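# Fetch masking tape from file cabinet drawer to desk

## Task

Find the masking tape roll, which sits in the top or middle drawer of one of the two short, narrow file cabinets that each have three drawers, and set it on the desk. When finished, all drawers in the room must be fully closed, no cabinet may be noticeably moved, and the robot must not have toppled or be left leaning. The result only counts if it holds without the robot supporting anything.

## Robot and tools

Robot: a Hello Robot Stretch 3 with one arm. It has a two-wheel base (0.33 m long, 0.34 m wide), a lift that rides up a mast, and a telescoping arm that reaches out to the robot's right side. A wrist with yaw, pitch and roll carries a two-finger gripper. The base cannot slide sideways, so the gripper moves forward or back only when the base drives. Turning in place pivots about the point midway between the drive wheels, 0.05 m behind the front edge. With the arm pulled in and the wrist folded, the turning sweep has a radius of 0.28 m; an unfolded, level wrist reaches past it.

Frames: the base frame has its origin on the floor between the drive wheels, x forward, y left, z up. hand_pose is reported in it, at the point where the closed fingertips meet. The odometry frame is the base frame at the start; heading is positive to the left, from -3.142 to 3.142.

Tool execute_actions takes "actions", a list run in order. Each action may hold "robot" (one command, a queue list of up to 8 commands and {"pause_s": s} waits of at most 15 s, or {"stop": true}), "steps" (1 to 450 control steps at 30 per second) and "until" (a condition that ends the action early). An action with only "steps" just waits. An empty list returns the state plus one image each from head_camera, nav_camera and wrist_camera.

A command may contain:
- "base": exactly one key. translate_m is a relative drive in metres along the current heading, forward positive, magnitude at most 1. rotate_rad is a relative in-place turn in radians, left (counter-clockwise) positive, magnitude at most 3.2. Both are offsets from where the base is when that command begins.
- "joints": absolute targets by name; unnamed joints keep their targets. lift_m 0 to 1.1 m (arm height); arm_m 0 to 0.52 m (extension); wrist_yaw_rad -1.345 to 4.42 (0 along the arm, positive swings toward the front, 3.0 is folded over the base); wrist_pitch_rad -1.57 to 0.451 (negative tips fingers down); wrist_roll_rad -2.911 to 2.911; gripper_m -0.089 to 0.179 (larger is wider; the real fingertip gap is somewhat smaller, 0 below 0.007); head_pan_rad -3.953 to 1.73 (positive left, -1.57 faces along the arm); head_tilt_rad -1.53 to 0.419 (negative down). The head joints aim both head cameras.
- "contact_limits": {"arm_m": effort percent 1 to 100}, the motor effort at which that arm motion halts; lower is gentler.
Base and joint motions in one command start together and keep running into later actions. A new command overrides immediately and discards any older queue remainder. Queued commands advance only after the previous one finishes "done" (off_target is also accepted for base and gripper). Any value out of range rejects the whole call.

Until: {"robot": {"status": "ended"}} waits until nothing is moving and no queue is running. You can also compare fields, e.g. {"lift_m": [">", 0.3]} or {"base_status": ["!=", "moving"]}, or use "any" to stop when any motion ends.

Tool zoom_image: "camera" (head_camera, nav_camera or wrist_camera) and "region" [x0, y0, x1, y1] in pixels of that camera's latest image, origin top-left, at most 504 by 504. Images are 896x504 (head), 672x504 (nav, fisheye), 644x364 (wrist).

Tool finished_scene: {"scene": n}. Ends the current scene for good; call only once everything has stopped and the goal is met.

Result lines: base_status shows progress, e.g. translate_m covered of its goal; joint_goals and joint_status per joint (moving, done, off_target, contact_stop, time_out, stopped, not_commanded, torque_fault); measured_speeds; refusals, queue and queue_left. "refused:" or "dropped:" lines name the failed goal (counting from 0). "replaced:" reports how an overridden motion ended. robot.on_its_own appears when the robot changed a goal itself, a joint is slack or its servo is off, a motor works hard at rest (likely pushing or loaded), or the base tilts 3 degrees or more from its start. lidar_m lists 12 distances in 30-degree sectors counter-clockwise from straight ahead, in a plane 0.17 m high. wrist_depth_mm and head_depth_mm are 7x7 grids of median depth. motor_effort is in percent, positive pushing toward larger values, with its peak in brackets. base_tilt gives forward and right lean in degrees.

Speed: the base is fast (0.30 m/s, 1.9 rad/s) only when lift_m is below 0.30, arm_m below 0.03 and wrist_yaw_rad above 2.54; otherwise 0.10 m/s and 0.63 rad/s.

Gripping: close to a gripper_m less than the object's width; open to at least 0.02 above where the pads made contact. Readings and "done" do not prove a grasp, so check the cameras. Over-squeezing lets the stall guard weaken the grip.

Cautions: fold or unfold the wrist only with lift_m between 0.32 and 0.95, pitch -0.4 and roll near 0; once folded, the lift may go down to 0.25. With wrist_yaw_rad below -0.4, keep pitch at -0.5 or lower. Pushing on something rigid with the gripper higher than about 0.45 m can topple the robot, as can driving while holding or hooking something fixed, snagging furniture (especially reversing), or pushing again after a contact_stop. If base_tilt leans, back off in small steps, release the contact, and lower lift_m to about 0.2 if still tipped. A stopped arm or lift goes slack until commanded again. Wrist servos may shut off for 10 s after prolonged strain. Avoid drops, slams and forceful pushes, leave the cabinets in place, shut every drawer completely, and wait for all motion to end before finishing. A loose object may occasionally get nudged by an outside push.

Each tool is called after "Call:" in YAML: its name, and indented under it one key for each argument.

## Session

Call:
execute_actions:
  actions: []

Scene clock: 0.00 s.
robot.base_odometry: x=+0.000 y=+0.000 heading=+0.000 (m, m, rad; robot's odometry frame)
robot.turned_by_wheels: +0.000 (rad since the last result)
robot.turned_by_imu: +0.000 (rad since the last result)
robot.base_tilt: forward=-0.1 right=+0.8 (deg)
robot.lidar_m: 2.56 1.29 1.22 1.25 1.80 1.72 1.76 2.15 2.03 1.63 2.71 2.59
robot.head_depth_mm: 1896 2798 2841 2890 2915 2886 2117 / 1992 2933 3024 3010 3032 2832 2110 / 2085 3031 3101 3155 3144 2585 2127 / 2082 3166 3254 3313 3323 2708 2113 / 2096 3057 3312 3372 3430 3107 2120 / 2086 2797 2790 2815 2829 2777 2120 / 2077 2385 2414 2422 2444 2442 2115
robot.base_status: not_commanded
robot.joint_positions: lift_m=+0.339 arm_m=-0.002 wrist_yaw_rad=+3.062 wrist_pitch_rad=-0.376 wrist_roll_rad=-0.014 gripper_m=+0.037 head_pan_rad=-0.018 head_tilt_rad=-0.007
robot.joint_goals: lift_m=+0.339 arm_m=-0.002 wrist_yaw_rad=+3.062 wrist_pitch_rad=-0.376 wrist_roll_rad=-0.014 gripper_m=+0.037 head_pan_rad=-0.018 head_tilt_rad=-0.007
robot.joint_status: lift_m=not_commanded arm_m=not_commanded wrist_yaw_rad=not_commanded wrist_pitch_rad=not_commanded wrist_roll_rad=not_commanded gripper_m=not_commanded head_pan_rad=not_commanded head_tilt_rad=not_commanded
robot.measured_speeds: translate_m=+0.000 rotate_rad=+0.000 lift_m=+0.000 arm_m=+0.000 wrist_yaw_rad=+0.000 wrist_pitch_rad=+0.000 wrist_roll_rad=+0.000 head_pan_rad=+0.000 head_tilt_rad=+0.000
robot: refusals=0 queue=idle queue_left=0
robot.motor_effort: left_wheel=+0 right_wheel=+1 lift_m=+31 arm_m=+0 wrist_yaw_rad=+0 wrist_pitch_rad=+4 wrist_roll_rad=+0 gripper_m=-1 head_pan_rad=+0 head_tilt_rad=+2 (%)
robot.hand_pose: x=-0.0029 y=+0.0855 z=+0.3615 quat_wxyz=(+0.159, +0.694, +0.106, +0.694) (m; robot's base frame)
robot.wrist_depth_mm: - - - - - - 925 / - - - - - - - / - - - - - - - / 850 866 862 863 859 829 843 / 697 688 - 686 692 670 684 / 590 575 - 562 578 565 567 / 488 493 - 520 493 487 485
pictures: head_camera (sideways: a quarter turn clockwise sets it upright), nav_camera (sideways: a quarter turn counterclockwise sets it upright), wrist_camera
Images, in order (width x height): head_camera 896x504, nav_camera 672x504, wrist_camera 644x364.

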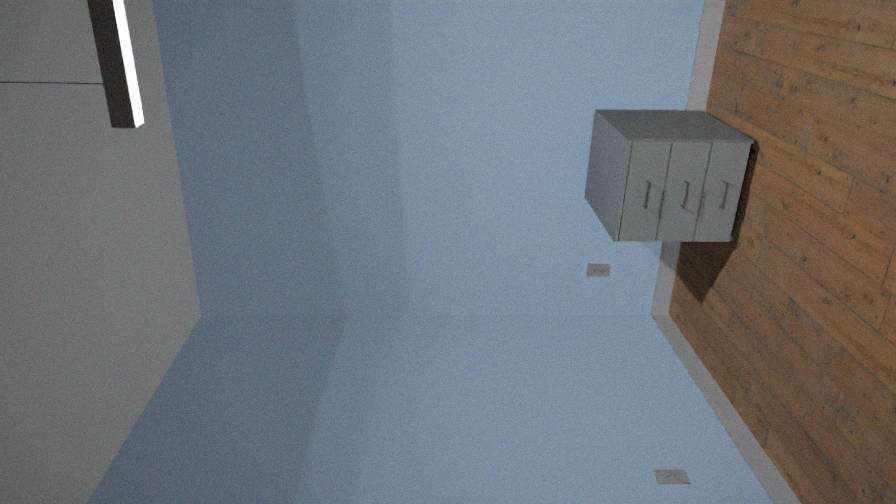

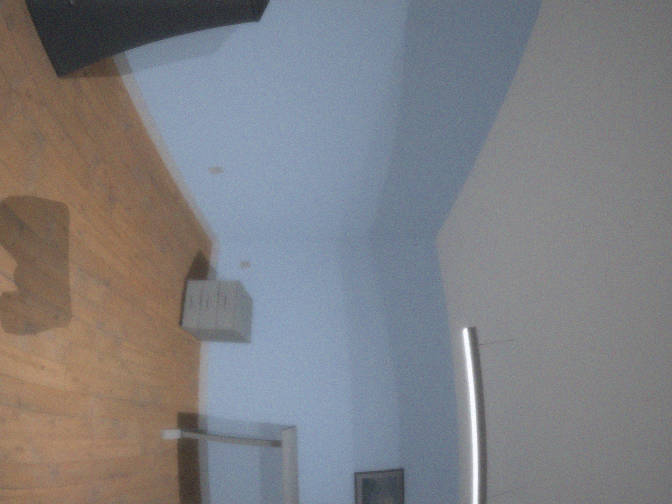

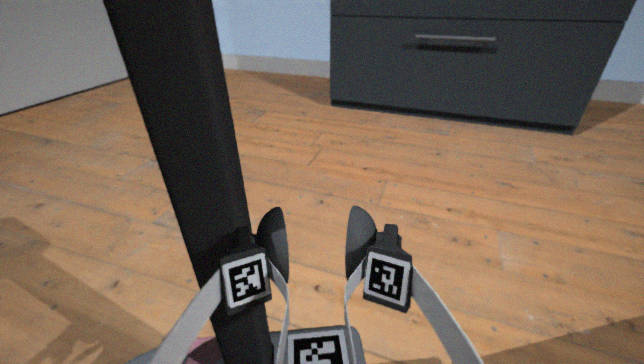

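Call:
execute_actions:
  actions:
    - {"robot":{"joints":{"head_pan_rad":-1.2,"head_tilt_rad":-0.4}},"steps":100,"until":{"robot":{"status":"ended"}}}

Call:
execute_actions:
  actions:
    - {"robot":{"joints":{"head_pan_rad":-2.6,"head_tilt_rad":-0.4}},"steps":100,"until":{"robot":{"status":"ended"}}}

Call:
execute_actions:
  actions:
    - {"robot":{"joints":{"head_pan_rad":-3.9,"head_tilt_rad":-0.4}},"steps":100,"until":{"robot":{"status":"ended"}}}

Scene clock: 1.33 s.
robot.base_odometry: x=+0.000 y=+0.000 heading=+0.000 (m, m, rad; robot's odometry frame)
robot.turned_by_wheels: +0.000 (rad since the last result)
robot.turned_by_imu: +0.000 (rad since the last result)
robot.base_tilt: forward=-0.2 right=+0.9 (deg)
robot.lidar_m: 2.56 1.29 1.22 1.25 1.79 1.72 1.75 2.16 2.03 1.62 2.69 2.59
robot.head_depth_mm: 1965 2081 2204 1892 1827 1702 1386 / 2154 2259 2419 1955 1981 1705 1384 / 2348 2499 2656 2792 2208 1688 1386 / 2601 2789 2966 3077 2194 1696 1380 / 2876 3096 3398 3079 2195 1694 1375 / 3026 3150 3425 3013 2173 1678 1379 / 2822 2928 3211 3084 2178 1686 1371
robot.base_status: not_commanded
robot.joint_positions: lift_m=+0.339 arm_m=-0.002 wrist_yaw_rad=+3.062 wrist_pitch_rad=-0.376 wrist_roll_rad=-0.014 gripper_m=+0.037 head_pan_rad=-1.193 head_tilt_rad=-0.395
robot.joint_goals: lift_m=+0.339 arm_m=-0.002 wrist_yaw_rad=+3.062 wrist_pitch_rad=-0.376 wrist_roll_rad=-0.014 gripper_m=+0.037 head_pan_rad=-1.200 head_tilt_rad=-0.400
robot.joint_status: lift_m=not_commanded arm_m=not_commanded wrist_yaw_rad=not_commanded wrist_pitch_rad=not_commanded wrist_roll_rad=not_commanded gripper_m=not_commanded head_pan_rad=done head_tilt_rad=done
robot.measured_speeds: translate_m=+0.000 rotate_rad=+0.000 lift_m=+0.000 arm_m=+0.000 wrist_yaw_rad=+0.000 wrist_pitch_rad=+0.000 wrist_roll_rad=+0.000 head_pan_rad=+0.000 head_tilt_rad=+0.000
robot: refusals=0 queue=done queue_left=0
robot.motor_effort: left_wheel=+0(1) right_wheel=+1(1) lift_m=+31(32) arm_m=+0(0) wrist_yaw_rad=+0(0) wrist_pitch_rad=+4(4) wrist_roll_rad=+0(1) gripper_m=-1(0) head_pan_rad=-3(31) head_tilt_rad=-2(26) (%)
robot.hand_pose: x=-0.0029 y=+0.0855 z=+0.3615 quat_wxyz=(+0.159, +0.694, +0.106, +0.694) (m; robot's base frame)
robot.wrist_depth_mm: - - - - - - 913 / - - - - - - - / - - - - - - - / 878 876 892 849 835 861 854 / 705 690 - 679 704 671 683 / 573 575 - 556 582 573 569 / 501 496 - 514 496 490 490
pictures: head_camera (sideways: a quarter turn clockwise sets it upright), nav_camera (sideways: a quarter turn counterclockwise sets it upright), wrist_camera
Images, in order (width x height): head_camera 896x504, nav_camera 672x504, wrist_camera 644x364.

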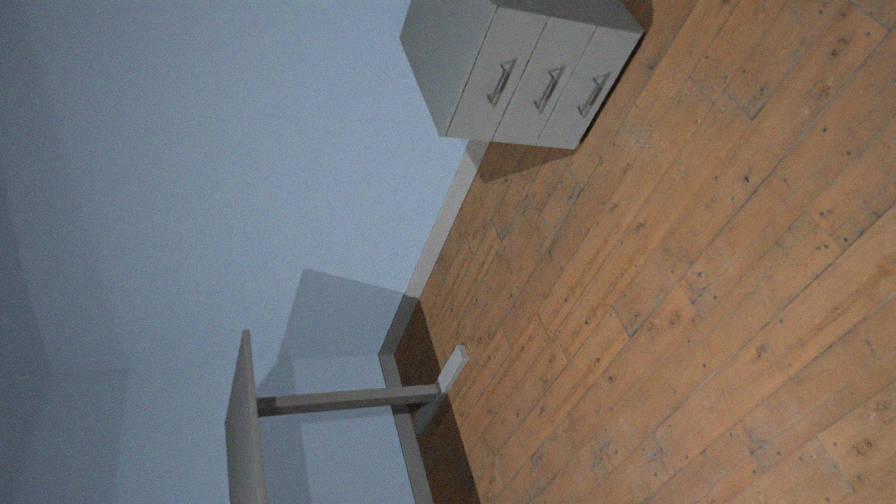

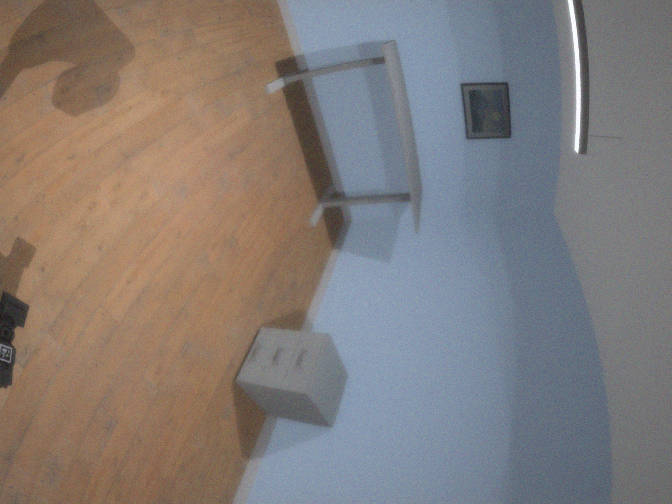

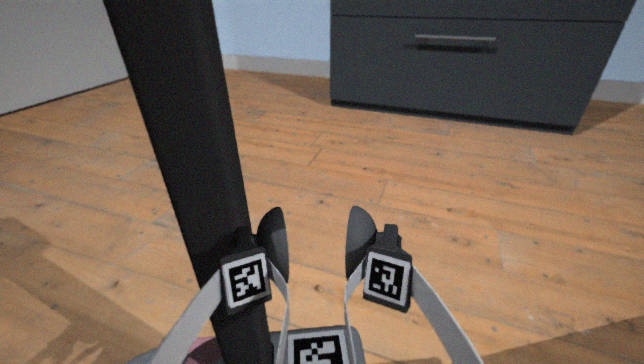

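Scene clock: 2.63 s.
robot.base_odometry: x=+0.000 y=+0.000 heading=+0.000 (m, m, rad; robot's odometry frame)
robot.turned_by_wheels: +0.000 (rad since the last result)
robot.turned_by_imu: +0.000 (rad since the last result)
robot.base_tilt: forward=-0.3 right=+0.8 (deg)
robot.lidar_m: 2.56 1.29 1.22 1.25 1.80 1.72 1.76 2.15 2.03 1.62 2.71 2.59
robot.head_depth_mm: 1894 1983 2081 2216 2174 1704 1384 / 2108 2229 2350 2512 2213 1702 1381 / 2217 2363 2568 2779 2204 1694 1379 / 2094 2262 2438 2653 2203 1686 1373 / 1955 2113 2293 2456 2194 1681 1378 / 1855 1982 2119 2306 2188 1694 1372 / 1765 1870 1995 2166 2183 1692 1380
robot.base_status: not_commanded
robot.joint_positions: lift_m=+0.339 arm_m=-0.002 wrist_yaw_rad=+3.062 wrist_pitch_rad=-0.376 wrist_roll_rad=-0.014 gripper_m=+0.037 head_pan_rad=-2.593 head_tilt_rad=-0.395
robot.joint_goals: lift_m=+0.339 arm_m=-0.002 wrist_yaw_rad=+3.062 wrist_pitch_rad=-0.376 wrist_roll_rad=-0.014 gripper_m=+0.037 head_pan_rad=-2.600 head_tilt_rad=-0.400
robot.joint_status: lift_m=not_commanded arm_m=not_commanded wrist_yaw_rad=not_commanded wrist_pitch_rad=not_commanded wrist_roll_rad=not_commanded gripper_m=not_commanded head_pan_rad=done head_tilt_rad=done
robot.measured_speeds: translate_m=+0.000 rotate_rad=+0.000 lift_m=+0.000 arm_m=+0.000 wrist_yaw_rad=+0.000 wrist_pitch_rad=+0.000 wrist_roll_rad=+0.000 head_pan_rad=+0.000 head_tilt_rad=+0.000
robot: refusals=0 queue=done queue_left=0
robot.motor_effort: left_wheel=+1(1) right_wheel=+1(1) lift_m=+31(32) arm_m=+0(0) wrist_yaw_rad=+0(0) wrist_pitch_rad=+4(4) wrist_roll_rad=+0(0) gripper_m=+0(0) head_pan_rad=-3(33) head_tilt_rad=-2(2) (%)
robot.hand_pose: x=-0.0029 y=+0.0855 z=+0.3615 quat_wxyz=(+0.159, +0.694, +0.106, +0.694) (m; robot's base frame)
robot.wrist_depth_mm: - - - - - - 885 / - - - - - - - / - - - - - - - / 868 853 896 866 854 847 843 / 699 697 - 690 685 671 671 / 578 588 - 564 568 571 563 / 493 498 - 519 485 493 485
pictures: head_camera (sideways: a quarter turn clockwise sets it upright), nav_camera (sideways: a quarter turn counterclockwise sets it upright), wrist_camera
Images, in order (width x height): head_camera 896x504, nav_camera 672x504, wrist_camera 644x364.

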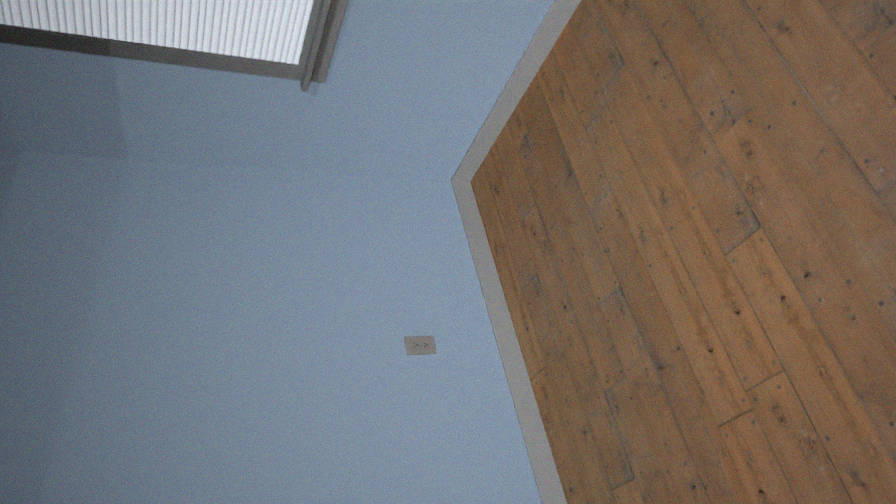

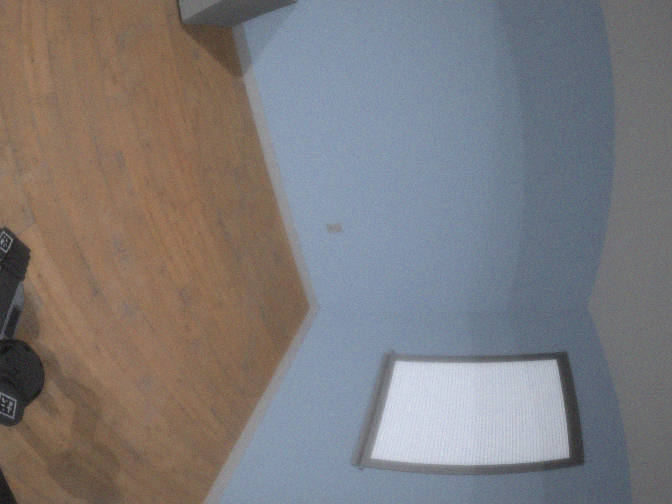

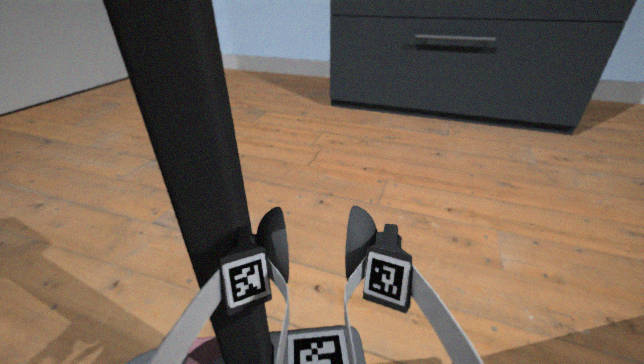

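Scene clock: 3.90 s.
robot.base_odometry: x=+0.000 y=+0.000 heading=+0.000 (m, m, rad; robot's odometry frame)
robot.turned_by_wheels: +0.000 (rad since the last result)
robot.turned_by_imu: +0.000 (rad since the last result)
robot.base_tilt: forward=-0.2 right=+0.9 (deg)
robot.lidar_m: 2.55 1.29 1.23 1.25 1.79 1.72 1.76 2.16 2.03 1.62 2.71 2.60
robot.head_depth_mm: - - - - - - - / 1620 1716 - - - - - / 1576 1684 1838 2024 2132 1705 1414 / 1530 1656 1782 1948 2093 1684 1382 / 1506 1612 1742 1898 2015 1685 1377 / 1456 1567 1682 1825 1966 1689 1375 / 1416 1513 1634 1760 1923 1685 1377
robot.base_status: not_commanded
robot.joint_positions: lift_m=+0.339 arm_m=-0.002 wrist_yaw_rad=+3.062 wrist_pitch_rad=-0.376 wrist_roll_rad=-0.014 gripper_m=+0.037 head_pan_rad=-3.893 head_tilt_rad=-0.395
robot.joint_goals: lift_m=+0.339 arm_m=-0.002 wrist_yaw_rad=+3.062 wrist_pitch_rad=-0.376 wrist_roll_rad=-0.014 gripper_m=+0.037 head_pan_rad=-3.900 head_tilt_rad=-0.400
robot.joint_status: lift_m=not_commanded arm_m=not_commanded wrist_yaw_rad=not_commanded wrist_pitch_rad=not_commanded wrist_roll_rad=not_commanded gripper_m=not_commanded head_pan_rad=done head_tilt_rad=done
robot.measured_speeds: translate_m=+0.000 rotate_rad=+0.000 lift_m=+0.000 arm_m=+0.000 wrist_yaw_rad=+0.000 wrist_pitch_rad=+0.000 wrist_roll_rad=+0.000 head_pan_rad=+0.000 head_tilt_rad=+0.000
robot: refusals=0 queue=done queue_left=0
robot.motor_effort: left_wheel=+1(0) right_wheel=+1(1) lift_m=+31(32) arm_m=+0(0) wrist_yaw_rad=+1(0) wrist_pitch_rad=+5(4) wrist_roll_rad=+0(0) gripper_m=+0(0) head_pan_rad=-3(34) head_tilt_rad=-2(3) (%)
robot.hand_pose: x=-0.0029 y=+0.0855 z=+0.3615 quat_wxyz=(+0.159, +0.694, +0.106, +0.694) (m; robot's base frame)
robot.wrist_depth_mm: - - - - - - 920 / - - - - - - - / - - - - - - - / 879 848 866 855 842 850 842 / 710 697 - 677 703 672 683 / 577 584 - 572 579 566 563 / 497 497 - 522 485 497 482
pictures: head_camera (sideways: a quarter turn clockwise sets it upright), nav_camera (sideways: a quarter turn counterclockwise sets it upright), wrist_camera
Images, in order (width x height): head_camera 896x504, nav_camera 672x504, wrist_camera 644x364.

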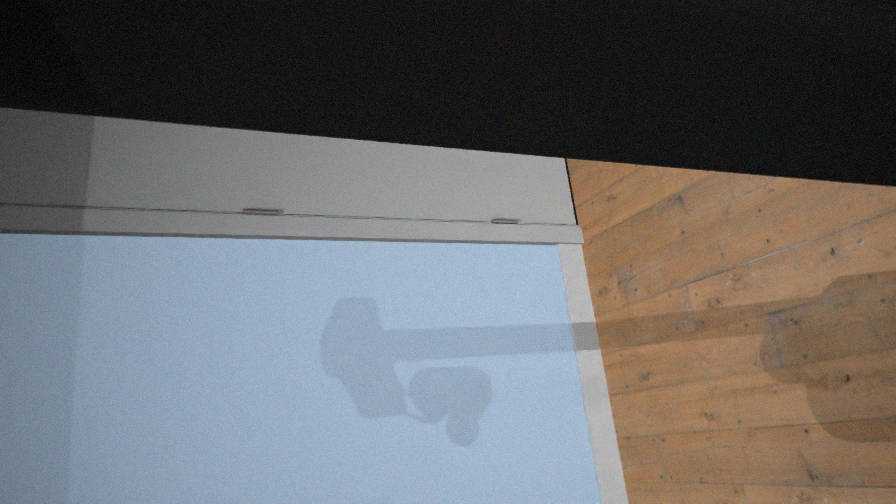

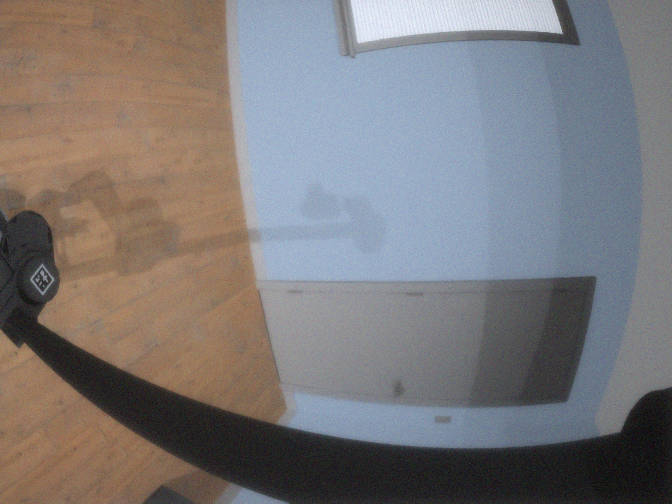

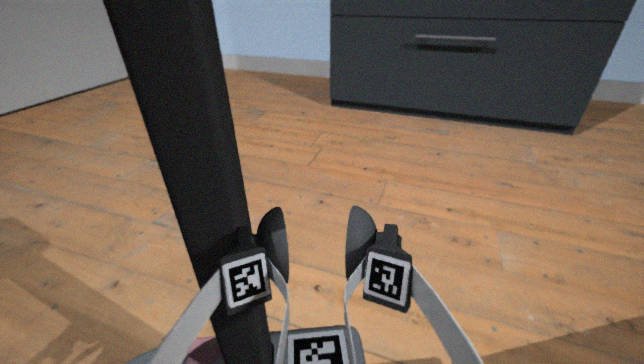

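Check the dark cabinet on the left for open drawers.

Call:
execute_actions:
  actions:
    - {"robot":{"joints":{"head_pan_rad":1.1,"head_tilt_rad":-0.45,"lift_m":0.27}},"steps":200,"until":{"robot":{"status":"ended"}}}

Scene clock: 6.97 s.
robot.base_odometry: x=+0.000 y=+0.000 heading=+0.000 (m, m, rad; robot's odometry frame)
robot.turned_by_wheels: +0.000 (rad since the last result)
robot.turned_by_imu: -0.001 (rad since the last result)
robot.base_tilt: forward=-0.2 right=+0.9 (deg)
robot.lidar_m: 2.55 1.29 1.22 1.25 1.80 1.72 1.76 2.15 2.03 1.62 2.71 2.59
robot.head_depth_mm: 1476 1602 1270 1904 2045 1622 1337 / 1463 1567 1234 1343 1493 1603 1335 / 1464 1571 1233 1345 1497 1597 1333 / 1453 1554 1228 1341 1489 1589 1328 / 1455 1554 1228 1335 1491 1587 1328 / 1452 1552 1227 1336 1486 1578 1335 / 1450 1550 1225 1337 1529 1598 1333
robot.base_status: not_commanded
robot.joint_positions: lift_m=+0.271 arm_m=-0.002 wrist_yaw_rad=+3.062 wrist_pitch_rad=-0.377 wrist_roll_rad=-0.014 gripper_m=+0.037 head_pan_rad=+1.093 head_tilt_rad=-0.444
robot.joint_goals: lift_m=+0.270 arm_m=-0.002 wrist_yaw_rad=+3.062 wrist_pitch_rad=-0.377 wrist_roll_rad=-0.014 gripper_m=+0.037 head_pan_rad=+1.100 head_tilt_rad=-0.450
robot.joint_status: lift_m=done arm_m=not_commanded wrist_yaw_rad=not_commanded wrist_pitch_rad=not_commanded wrist_roll_rad=not_commanded gripper_m=not_commanded head_pan_rad=done head_tilt_rad=done
robot.measured_speeds: translate_m=+0.000 rotate_rad=+0.000 lift_m=+0.000 arm_m=+0.000 wrist_yaw_rad=+0.000 wrist_pitch_rad=+0.000 wrist_roll_rad=+0.000 head_pan_rad=+0.000 head_tilt_rad=+0.000
robot: refusals=0 queue=done queue_left=0
robot.motor_effort: left_wheel=+1(1) right_wheel=+1(1) lift_m=+17(32) arm_m=+0(0) wrist_yaw_rad=+0(1) wrist_pitch_rad=+5(4) wrist_roll_rad=+0(0) gripper_m=+0(0) head_pan_rad=+3(31) head_tilt_rad=-2(8) (%)
robot.hand_pose: x=-0.0029 y=+0.0855 z=+0.2926 quat_wxyz=(+0.160, +0.694, +0.106, +0.694) (m; robot's base frame)
robot.wrist_depth_mm: - - - - - - 936 / - - - - - - - / - - - - - - 974 / 764 736 759 747 732 723 716 / 596 585 - 586 606 588 586 / 494 496 - 516 500 491 482 / 436 - - - 420 420 419
pictures: head_camera (sideways: a quarter turn clockwise sets it upright), nav_camera (sideways: a quarter turn counterclockwise sets it upright), wrist_camera
Images, in order (width x height): head_camera 896x504, nav_camera 672x504, wrist_camera 644x364.

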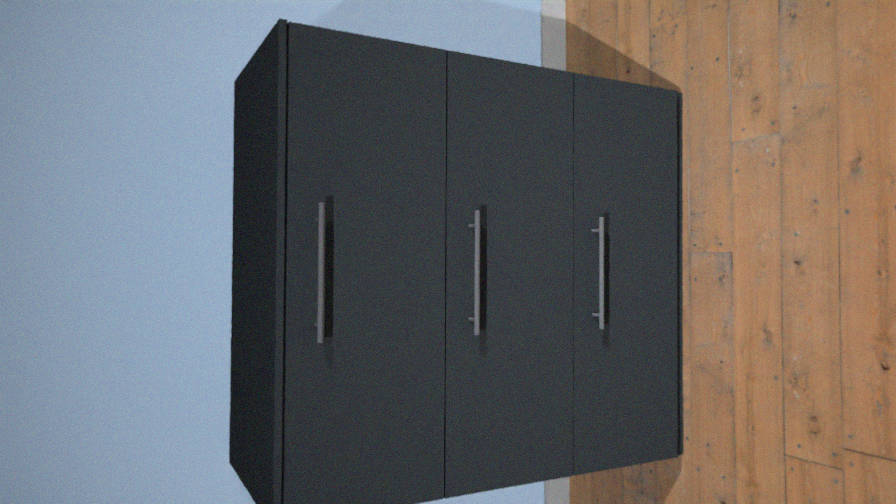

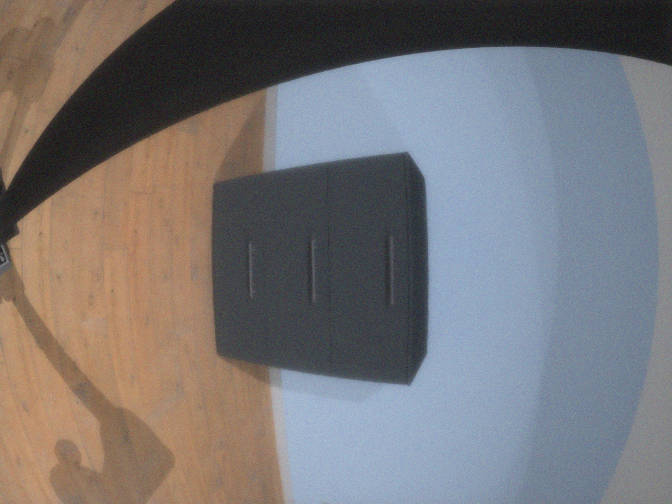

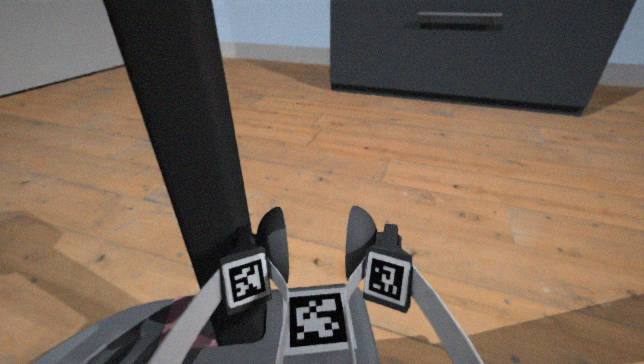

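Call:
execute_actions:
  actions:
    - {"robot":[{"base":{"rotate_rad":-1.09},"joints":{"head_pan_rad":-1.57,"head_tilt_rad":-0.75}},{"base":{"translate_m":0.61}},{"base":{"translate_m":0.6}},{"base":{"rotate_rad":0.635}}],"steps":450,"until":{"robot":{"status":"ended"}}}

Scene clock: 18.37 s.
robot.base_odometry: x=+0.560 y=-1.073 heading=-0.455 (m, m, rad; robot's odometry frame)
robot.turned_by_wheels: -0.455 (rad since the last result)
robot.turned_by_imu: -0.451 (rad since the last result)
robot.base_tilt: forward=-0.3 right=+0.9 (deg)
robot.lidar_m: 1.65 1.66 2.13 2.00 2.00 2.79 2.70 1.87 0.80 0.77 1.37 1.75
robot.head_depth_mm: 1142 1306 1520 1746 1560 1336 1161 / 1153 1311 1411 1118 1310 1326 1160 / 1153 1307 1372 1117 1275 1325 1159 / 1143 1306 1368 1124 1280 1324 1160 / 1157 1313 1492 1676 1463 1316 1150 / 1154 1311 1529 1735 1522 1317 1146 / 1151 1314 1528 1726 1520 1310 1156
robot.base_status: done (rotate_rad +0.6349 of +0.6350)
robot.joint_positions: lift_m=+0.270 arm_m=-0.002 wrist_yaw_rad=+3.062 wrist_pitch_rad=-0.377 wrist_roll_rad=-0.014 gripper_m=+0.037 head_pan_rad=-1.563 head_tilt_rad=-0.741
robot.joint_goals: lift_m=+0.270 arm_m=-0.002 wrist_yaw_rad=+3.062 wrist_pitch_rad=-0.377 wrist_roll_rad=-0.014 gripper_m=+0.037 head_pan_rad=-1.570 head_tilt_rad=-0.750
robot.joint_status: lift_m=done arm_m=not_commanded wrist_yaw_rad=not_commanded wrist_pitch_rad=not_commanded wrist_roll_rad=not_commanded gripper_m=not_commanded head_pan_rad=done head_tilt_rad=done
robot.measured_speeds: translate_m=+0.000 rotate_rad=+0.000 lift_m=+0.000 arm_m=+0.000 wrist_yaw_rad=+0.000 wrist_pitch_rad=+0.000 wrist_roll_rad=+0.000 head_pan_rad=+0.000 head_tilt_rad=+0.000
robot: refusals=0 queue=done queue_left=0
robot.motor_effort: left_wheel=-1(8) right_wheel=+3(10) lift_m=+17(17) arm_m=+0(0) wrist_yaw_rad=+0(0) wrist_pitch_rad=+4(4) wrist_roll_rad=+1(0) gripper_m=+0(0) head_pan_rad=-3(32) head_tilt_rad=-4(24) (%)
robot.hand_pose: x=-0.0029 y=+0.0855 z=+0.2926 quat_wxyz=(+0.160, +0.694, +0.106, +0.694) (m; robot's base frame)
robot.wrist_depth_mm: - - - - - - - / - - - - - - - / - - - - - - 941 / 750 746 765 744 733 727 716 / 603 605 - 581 601 586 572 / 494 489 - 504 503 489 485 / 435 - - - 423 416 417
pictures: head_camera (sideways: a quarter turn clockwise sets it upright), nav_camera (sideways: a quarter turn counterclockwise sets it upright), wrist_camera
Images, in order (width x height): head_camera 896x504, nav_camera 672x504, wrist_camera 644x364.

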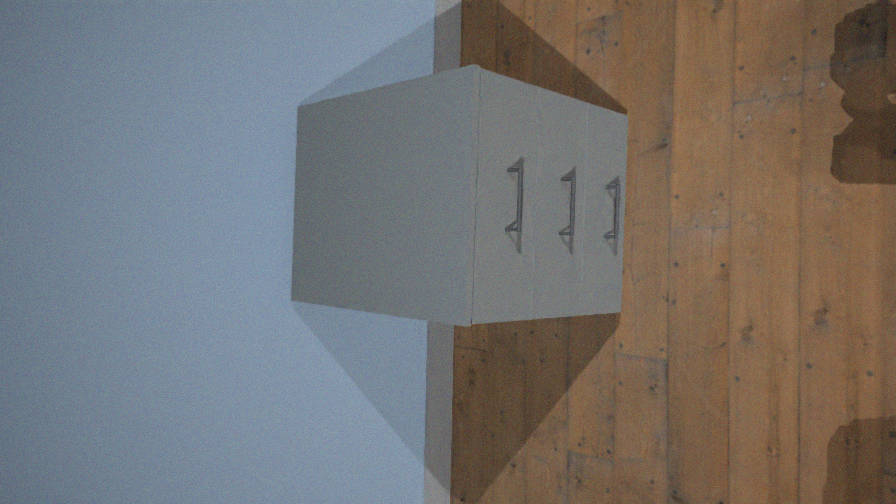

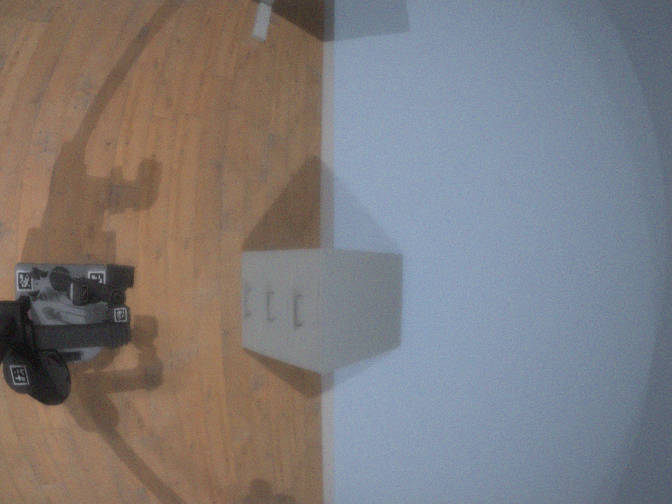

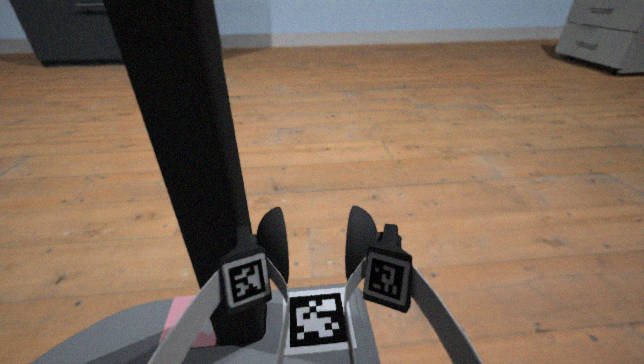

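Call:
execute_actions:
  actions:
    - {"robot":[{"joints":{"lift_m":0.4,"wrist_pitch_rad":-0.4,"wrist_roll_rad":0}},{"joints":{"wrist_yaw_rad":0}},{"joints":{"wrist_pitch_rad":0,"gripper_m":0.09}}],"steps":450,"until":{"robot":{"status":"ended"}}}

Scene clock: 23.93 s.
robot.base_odometry: x=+0.560 y=-1.073 heading=-0.455 (m, m, rad; robot's odometry frame)
robot.turned_by_wheels: +0.000 (rad since the last result)
robot.turned_by_imu: -0.001 (rad since the last result)
robot.base_tilt: forward=-0.3 right=+0.9 (deg)
robot.lidar_m: 1.66 1.67 2.14 1.99 2.01 2.79 2.70 1.87 0.80 0.77 1.38 1.74
robot.head_depth_mm: 1149 1308 1517 1763 1548 1325 1164 / 1148 1309 1421 1116 1319 1323 1161 / 1146 1311 1377 1119 1275 1325 1155 / 1150 1312 1365 1125 1280 1320 1201 / 1150 1311 1491 1681 1462 1321 1156 / 1152 1310 1517 1710 1537 1317 1155 / 1156 1310 1533 1724 1532 1318 1156
robot.base_status: done (rotate_rad +0.6349 of +0.6350)
robot.joint_positions: lift_m=+0.399 arm_m=-0.002 wrist_yaw_rad=+0.002 wrist_pitch_rad=-0.023 wrist_roll_rad=-0.005 gripper_m=+0.090 head_pan_rad=-1.563 head_tilt_rad=-0.741
robot.joint_goals: lift_m=+0.400 arm_m=-0.002 wrist_yaw_rad=+0.000 wrist_pitch_rad=+0.000 wrist_roll_rad=+0.000 gripper_m=+0.090 head_pan_rad=-1.570 head_tilt_rad=-0.750
robot.joint_status: lift_m=done arm_m=not_commanded wrist_yaw_rad=done wrist_pitch_rad=done wrist_roll_rad=done gripper_m=done head_pan_rad=done head_tilt_rad=done
robot.measured_speeds: translate_m=+0.000 rotate_rad=+0.000 lift_m=+0.000 arm_m=+0.000 wrist_yaw_rad=+0.000 wrist_pitch_rad=+0.000 wrist_roll_rad=+0.000 head_pan_rad=+0.000 head_tilt_rad=+0.000
robot: refusals=0 queue=done queue_left=0
robot.motor_effort: left_wheel=-1(1) right_wheel=+3(3) lift_m=+43(48) arm_m=+0(0) wrist_yaw_rad=-2(0) wrist_pitch_rad=+6(6) wrist_roll_rad=+3(2) gripper_m=+0(80) head_pan_rad=-3(3) head_tilt_rad=-3(3) (%)
robot.hand_pose: x=-0.0210 y=-0.3989 z=+0.5083 quat_wxyz=(+0.709, +0.009, -0.705, -0.008) (m; robot's base frame)
robot.wrist_depth_mm: 957 940 946 - - - - / - - - - - - - / - - - - 933 - - / - - - 528 530 - - / - - - 545 546 - - / - - 579 580 575 - - / 827 819 775 592 597 734 776
pictures: head_camera (sideways: a quarter turn clockwise sets it upright), nav_camera (sideways: a quarter turn counterclockwise sets it upright), wrist_camera
Images, in order (width x height): head_camera 896x504, nav_camera 672x504, wrist_camera 644x364.

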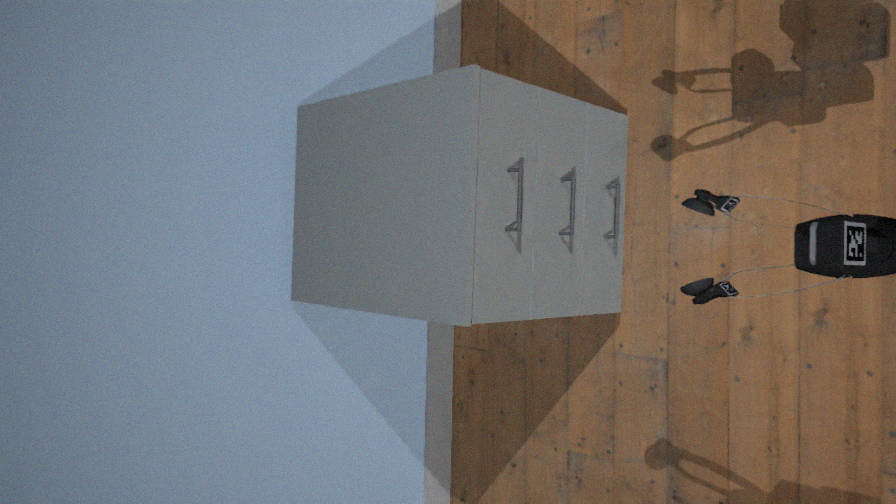

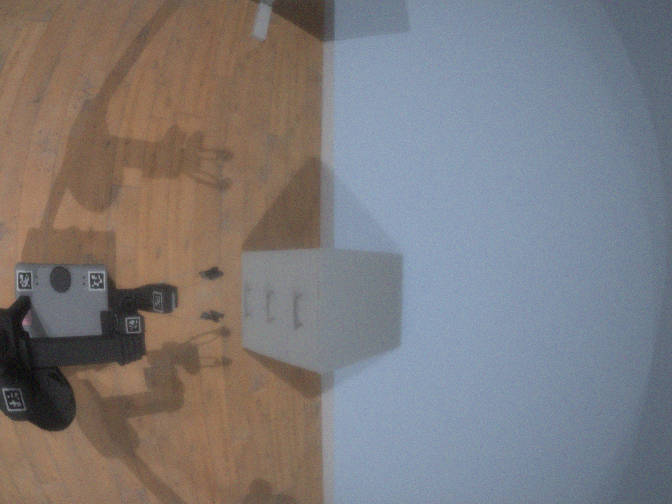

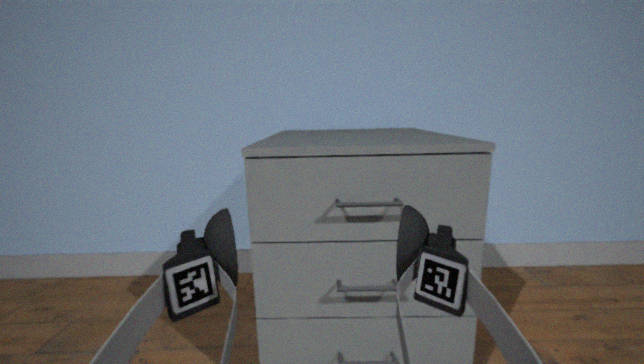

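Call:
execute_actions:
  actions:
    - {"robot":{"base":{"translate_m":-0.085},"joints":{"lift_m":0.33,"wrist_roll_rad":1.57,"arm_m":0.2,"wrist_pitch_rad":0.02,"gripper_m":0.08}},"steps":450,"until":{"robot":{"status":"ended"}}}

Scene clock: 26.77 s.
robot.base_odometry: x=+0.483 y=-1.035 heading=-0.455 (m, m, rad; robot's odometry frame)
robot.turned_by_wheels: +0.000 (rad since the last result)
robot.turned_by_imu: -0.001 (rad since the last result)
robot.base_tilt: forward=-0.3 right=+0.9 (deg)
robot.lidar_m: 1.74 1.75 2.26 1.98 2.00 2.70 2.61 1.87 0.79 0.77 1.38 1.82
robot.head_depth_mm: 1149 1298 1518 1766 1560 1330 1160 / 1148 1307 1508 1708 1533 1329 1162 / 1152 1307 1380 1114 1269 1378 1136 / 1155 1316 1363 1123 1269 1377 1149 / 1153 1311 1361 1121 1286 1320 1156 / 1155 1310 1524 1723 1526 1310 1147 / 1153 1314 1523 1717 1520 1314 1145
robot.base_status: done (translate_m -0.0850 of -0.0850)
robot.joint_positions: lift_m=+0.331 arm_m=+0.200 wrist_yaw_rad=+0.000 wrist_pitch_rad=-0.001 wrist_roll_rad=+1.567 gripper_m=+0.080 head_pan_rad=-1.563 head_tilt_rad=-0.741
robot.joint_goals: lift_m=+0.330 arm_m=+0.200 wrist_yaw_rad=+0.000 wrist_pitch_rad=+0.020 wrist_roll_rad=+1.570 gripper_m=+0.080 head_pan_rad=-1.570 head_tilt_rad=-0.750
robot.joint_status: lift_m=done arm_m=done wrist_yaw_rad=done wrist_pitch_rad=done wrist_roll_rad=done gripper_m=done head_pan_rad=done head_tilt_rad=done
robot.measured_speeds: translate_m=+0.000 rotate_rad=+0.000 lift_m=+0.000 arm_m=+0.000 wrist_yaw_rad=+0.000 wrist_pitch_rad=+0.000 wrist_roll_rad=+0.000 head_pan_rad=+0.000 head_tilt_rad=+0.000
robot: refusals=0 queue=done queue_left=0
robot.motor_effort: left_wheel=-1(5) right_wheel=+3(4) lift_m=+17(45) arm_m=+3(2) wrist_yaw_rad=+0(2) wrist_pitch_rad=+6(8) wrist_roll_rad=+2(3) gripper_m=-1(47) head_pan_rad=-3(3) head_tilt_rad=-4(4) (%)
robot.hand_pose: x=-0.0212 y=-0.6008 z=+0.4445 quat_wxyz=(+0.002, +0.000, -1.000, -0.001) (m; robot's base frame)
robot.wrist_depth_mm: 778 783 790 297 299 300 301 / 812 808 792 307 309 312 311 / 820 819 833 317 318 323 323 / 840 840 851 330 327 330 335 / 880 884 348 346 342 346 348 / 913 908 356 355 358 361 362 / 960 937 965 373 371 373 379
pictures: head_camera (sideways: a quarter turn clockwise sets it upright), nav_camera (sideways: a quarter turn counterclockwise sets it upright), wrist_camera
Images, in order (width x height): head_camera 896x504, nav_camera 672x504, wrist_camera 644x364.

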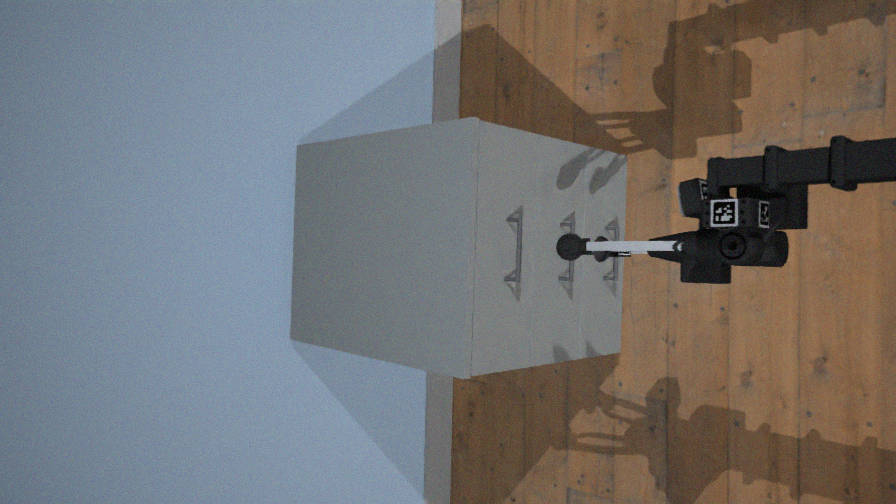

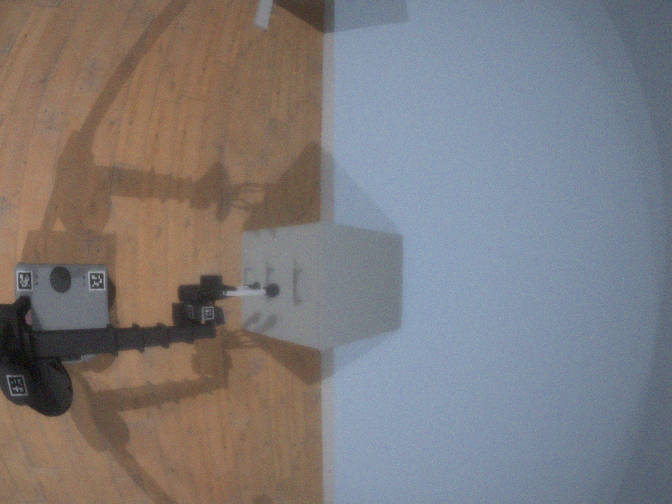

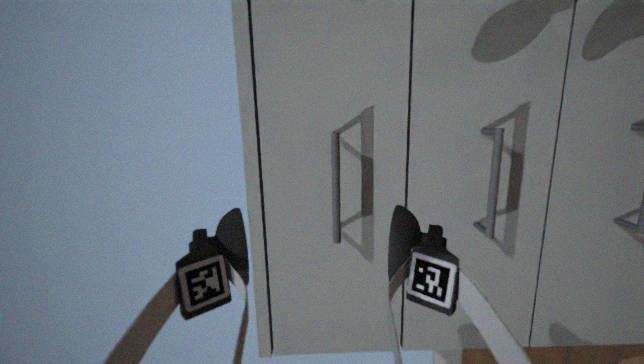

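Call:
execute_actions:
  actions:
    - {"robot":[{"joints":{"lift_m":0.314,"gripper_m":0.06}},{"joints":{"arm_m":0.31}}],"steps":450,"until":{"robot":{"status":"ended"}}}

Scene clock: 29.50 s.
robot.base_odometry: x=+0.483 y=-1.035 heading=-0.455 (m, m, rad; robot's odometry frame)
robot.turned_by_wheels: +0.000 (rad since the last result)
robot.turned_by_imu: -0.001 (rad since the last result)
robot.base_tilt: forward=-0.2 right=+0.9 (deg)
robot.lidar_m: 1.74 1.75 2.26 1.97 2.00 2.71 2.61 1.87 0.80 0.77 1.38 1.82
robot.head_depth_mm: 1150 1306 1517 1758 1548 1331 1169 / 1152 1303 1515 1709 1553 1332 1163 / 1149 1305 1367 1116 1247 1294 1163 / 1149 1308 1357 1120 1273 1289 1155 / 1152 1305 1358 1124 1282 1314 1151 / 1152 1303 1523 1725 1520 1317 1146 / 1152 1305 1514 1725 1523 1315 1144
robot.base_status: done (translate_m -0.0850 of -0.0850)
robot.joint_positions: lift_m=+0.315 arm_m=+0.310 wrist_yaw_rad=+0.000 wrist_pitch_rad=-0.001 wrist_roll_rad=+1.567 gripper_m=+0.060 head_pan_rad=-1.563 head_tilt_rad=-0.741
robot.joint_goals: lift_m=+0.314 arm_m=+0.310 wrist_yaw_rad=+0.000 wrist_pitch_rad=+0.020 wrist_roll_rad=+1.570 gripper_m=+0.060 head_pan_rad=-1.570 head_tilt_rad=-0.750
robot.joint_status: lift_m=done arm_m=done wrist_yaw_rad=done wrist_pitch_rad=done wrist_roll_rad=done gripper_m=done head_pan_rad=done head_tilt_rad=done
robot.measured_speeds: translate_m=+0.000 rotate_rad=+0.000 lift_m=+0.000 arm_m=+0.000 wrist_yaw_rad=+0.000 wrist_pitch_rad=+0.000 wrist_roll_rad=+0.000 head_pan_rad=+0.000 head_tilt_rad=+0.000
robot: refusals=0 queue=done queue_left=0
robot.motor_effort: left_wheel=-1(1) right_wheel=+3(3) lift_m=+17(15) arm_m=+3(4) wrist_yaw_rad=+0(0) wrist_pitch_rad=+6(7) wrist_roll_rad=+1(2) gripper_m=+0(73) head_pan_rad=-3(3) head_tilt_rad=-3(4) (%)
robot.hand_pose: x=-0.0212 y=-0.7108 z=+0.4285 quat_wxyz=(+0.002, +0.000, -1.000, -0.001) (m; robot's base frame)
robot.wrist_depth_mm: 686 686 196 198 199 200 200 / 686 713 203 205 206 206 208 / 739 726 211 211 213 214 213 / 745 753 219 219 221 222 223 / 791 790 225 226 228 231 231 / 809 816 238 234 - 238 240 / 844 835 245 245 247 249 252
pictures: head_camera (sideways: a quarter turn clockwise sets it upright), nav_camera (sideways: a quarter turn counterclockwise sets it upright), wrist_camera
Images, in order (width x height): head_camera 896x504, nav_camera 672x504, wrist_camera 644x364.

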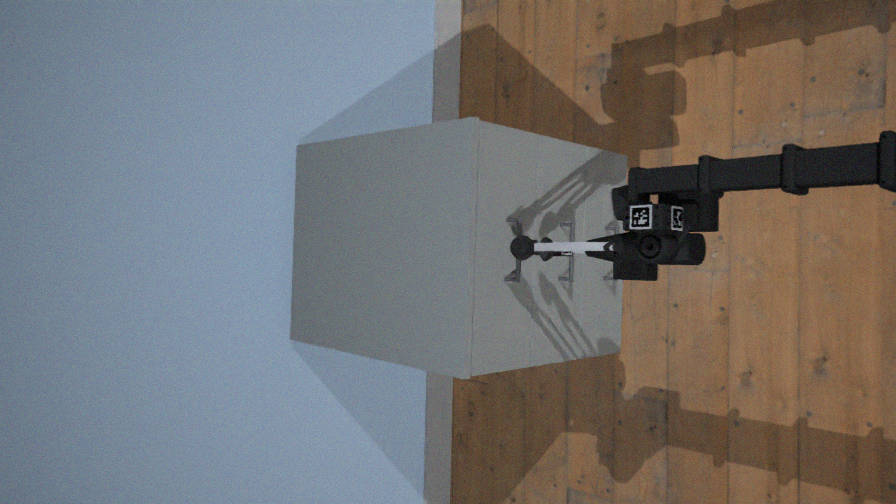

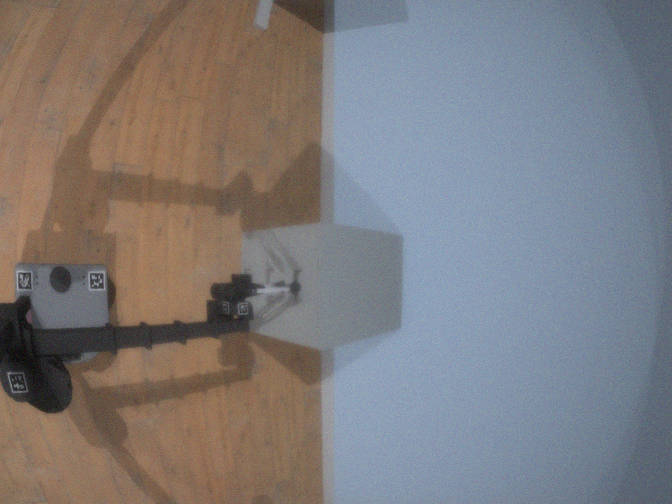

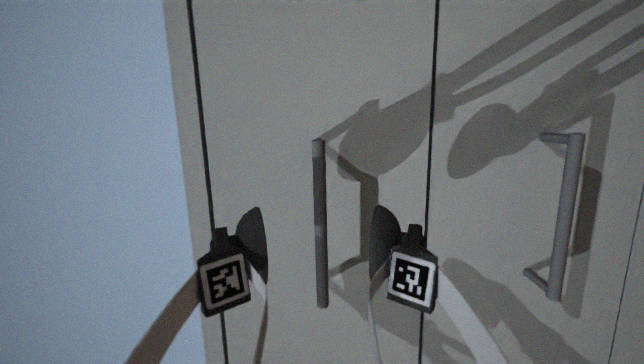

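Call:
execute_actions:
  actions:
    - {"robot":{"joints":{"arm_m":0.342},"contact_limits":{"arm_m":15}},"steps":150,"until":{"robot":{"status":"ended"}}}
    - {"robot":{"joints":{"gripper_m":-0.03}},"steps":100,"until":{"robot":{"status":"ended"}}}

Scene clock: 31.77 s.
robot.base_odometry: x=+0.483 y=-1.035 heading=-0.455 (m, m, rad; robot's odometry frame)
robot.turned_by_wheels: +0.000 (rad since the last result)
robot.turned_by_imu: +0.000 (rad since the last result)
robot.base_tilt: forward=-0.2 right=+1.0 (deg)
robot.lidar_m: 1.74 1.76 2.26 1.97 2.00 2.71 2.61 1.87 0.80 0.77 1.38 1.82
robot.head_depth_mm: 1147 1307 1522 1757 1549 1327 1162 / 1145 1310 1520 1714 1536 1325 1162 / 1149 1311 1372 1119 1231 1300 1157 / 1154 1315 1368 1122 1232 1290 1155 / 1146 1310 1372 1126 1276 1312 1157 / 1149 1311 1529 1715 1536 1305 1153 / 1154 1313 1528 1730 1527 1303 1148
robot.base_status: done (translate_m -0.0850 of -0.0850)
robot.joint_positions: lift_m=+0.315 arm_m=+0.342 wrist_yaw_rad=+0.000 wrist_pitch_rad=-0.003 wrist_roll_rad=+1.567 gripper_m=-0.029 head_pan_rad=-1.563 head_tilt_rad=-0.741
robot.joint_goals: lift_m=+0.314 arm_m=+0.342 wrist_yaw_rad=+0.000 wrist_pitch_rad=+0.020 wrist_roll_rad=+1.570 gripper_m=-0.030 head_pan_rad=-1.570 head_tilt_rad=-0.750
robot.joint_status: lift_m=done arm_m=done wrist_yaw_rad=done wrist_pitch_rad=done wrist_roll_rad=done gripper_m=done head_pan_rad=done head_tilt_rad=done
robot.measured_speeds: translate_m=+0.000 rotate_rad=+0.000 lift_m=+0.000 arm_m=+0.000 wrist_yaw_rad=+0.000 wrist_pitch_rad=+0.000 wrist_roll_rad=+0.000 head_pan_rad=+0.000 head_tilt_rad=+0.000
robot: refusals=0 queue=done queue_left=0
robot.motor_effort: left_wheel=-1(1) right_wheel=+3(3) lift_m=+17(18) arm_m=+3(3) wrist_yaw_rad=+0(0) wrist_pitch_rad=+7(7) wrist_roll_rad=+2(2) gripper_m=-30(87) head_pan_rad=-3(3) head_tilt_rad=-3(4) (%)
robot.contact_limits: arm_m 15 (drawing in: default 16, maximum 26; extending or still: default 22, maximum 35)
robot.hand_pose: x=-0.0212 y=-0.7428 z=+0.4280 quat_wxyz=(+0.002, +0.000, -1.000, -0.002) (m; robot's base frame)
robot.wrist_depth_mm: 663 169 168 168 170 171 171 / 678 671 173 175 177 176 177 / 685 702 179 181 182 183 182 / 719 719 186 186 188 190 189 / 749 735 192 - 195 195 197 / 770 774 198 - 205 205 205 / 803 808 210 210 212 212 214
pictures: head_camera (sideways: a quarter turn clockwise sets it upright), nav_camera (sideways: a quarter turn counterclockwise sets it upright), wrist_camera
Images, in order (width x height): head_camera 896x504, nav_camera 672x504, wrist_camera 644x364.

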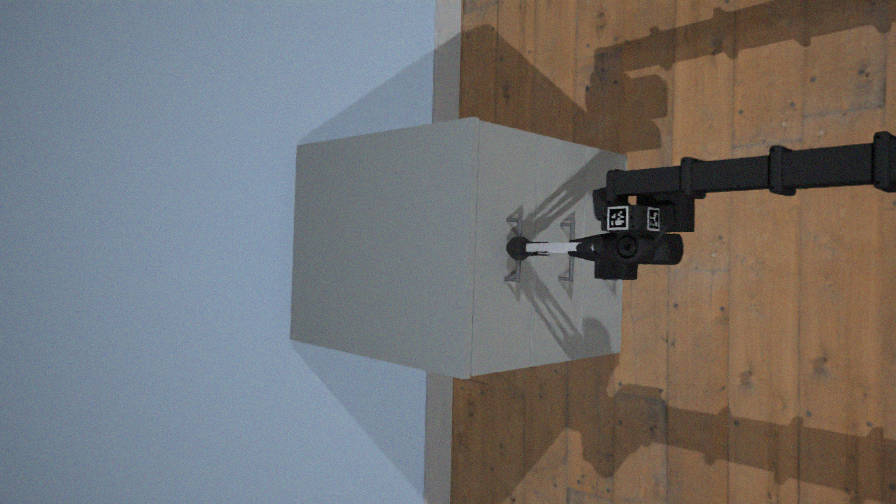

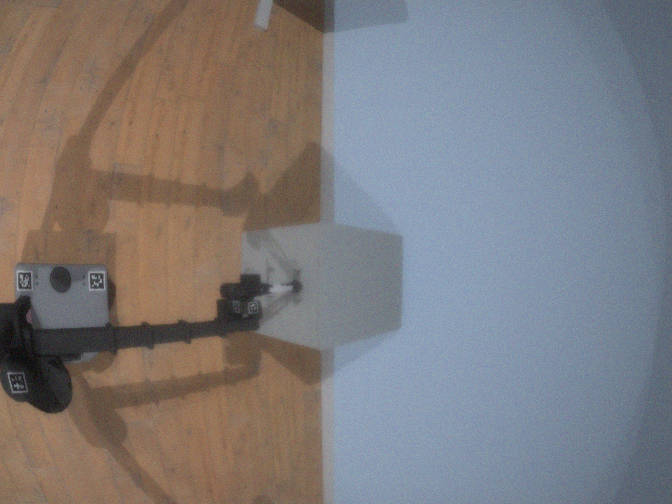

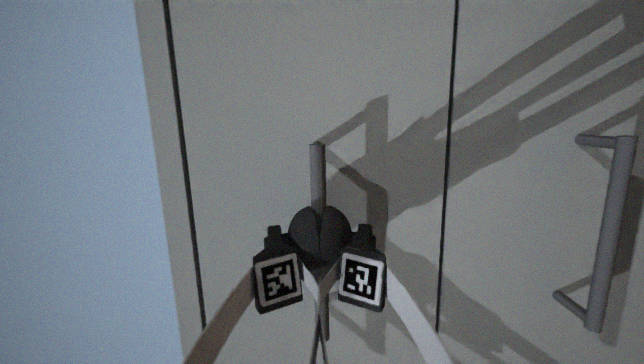

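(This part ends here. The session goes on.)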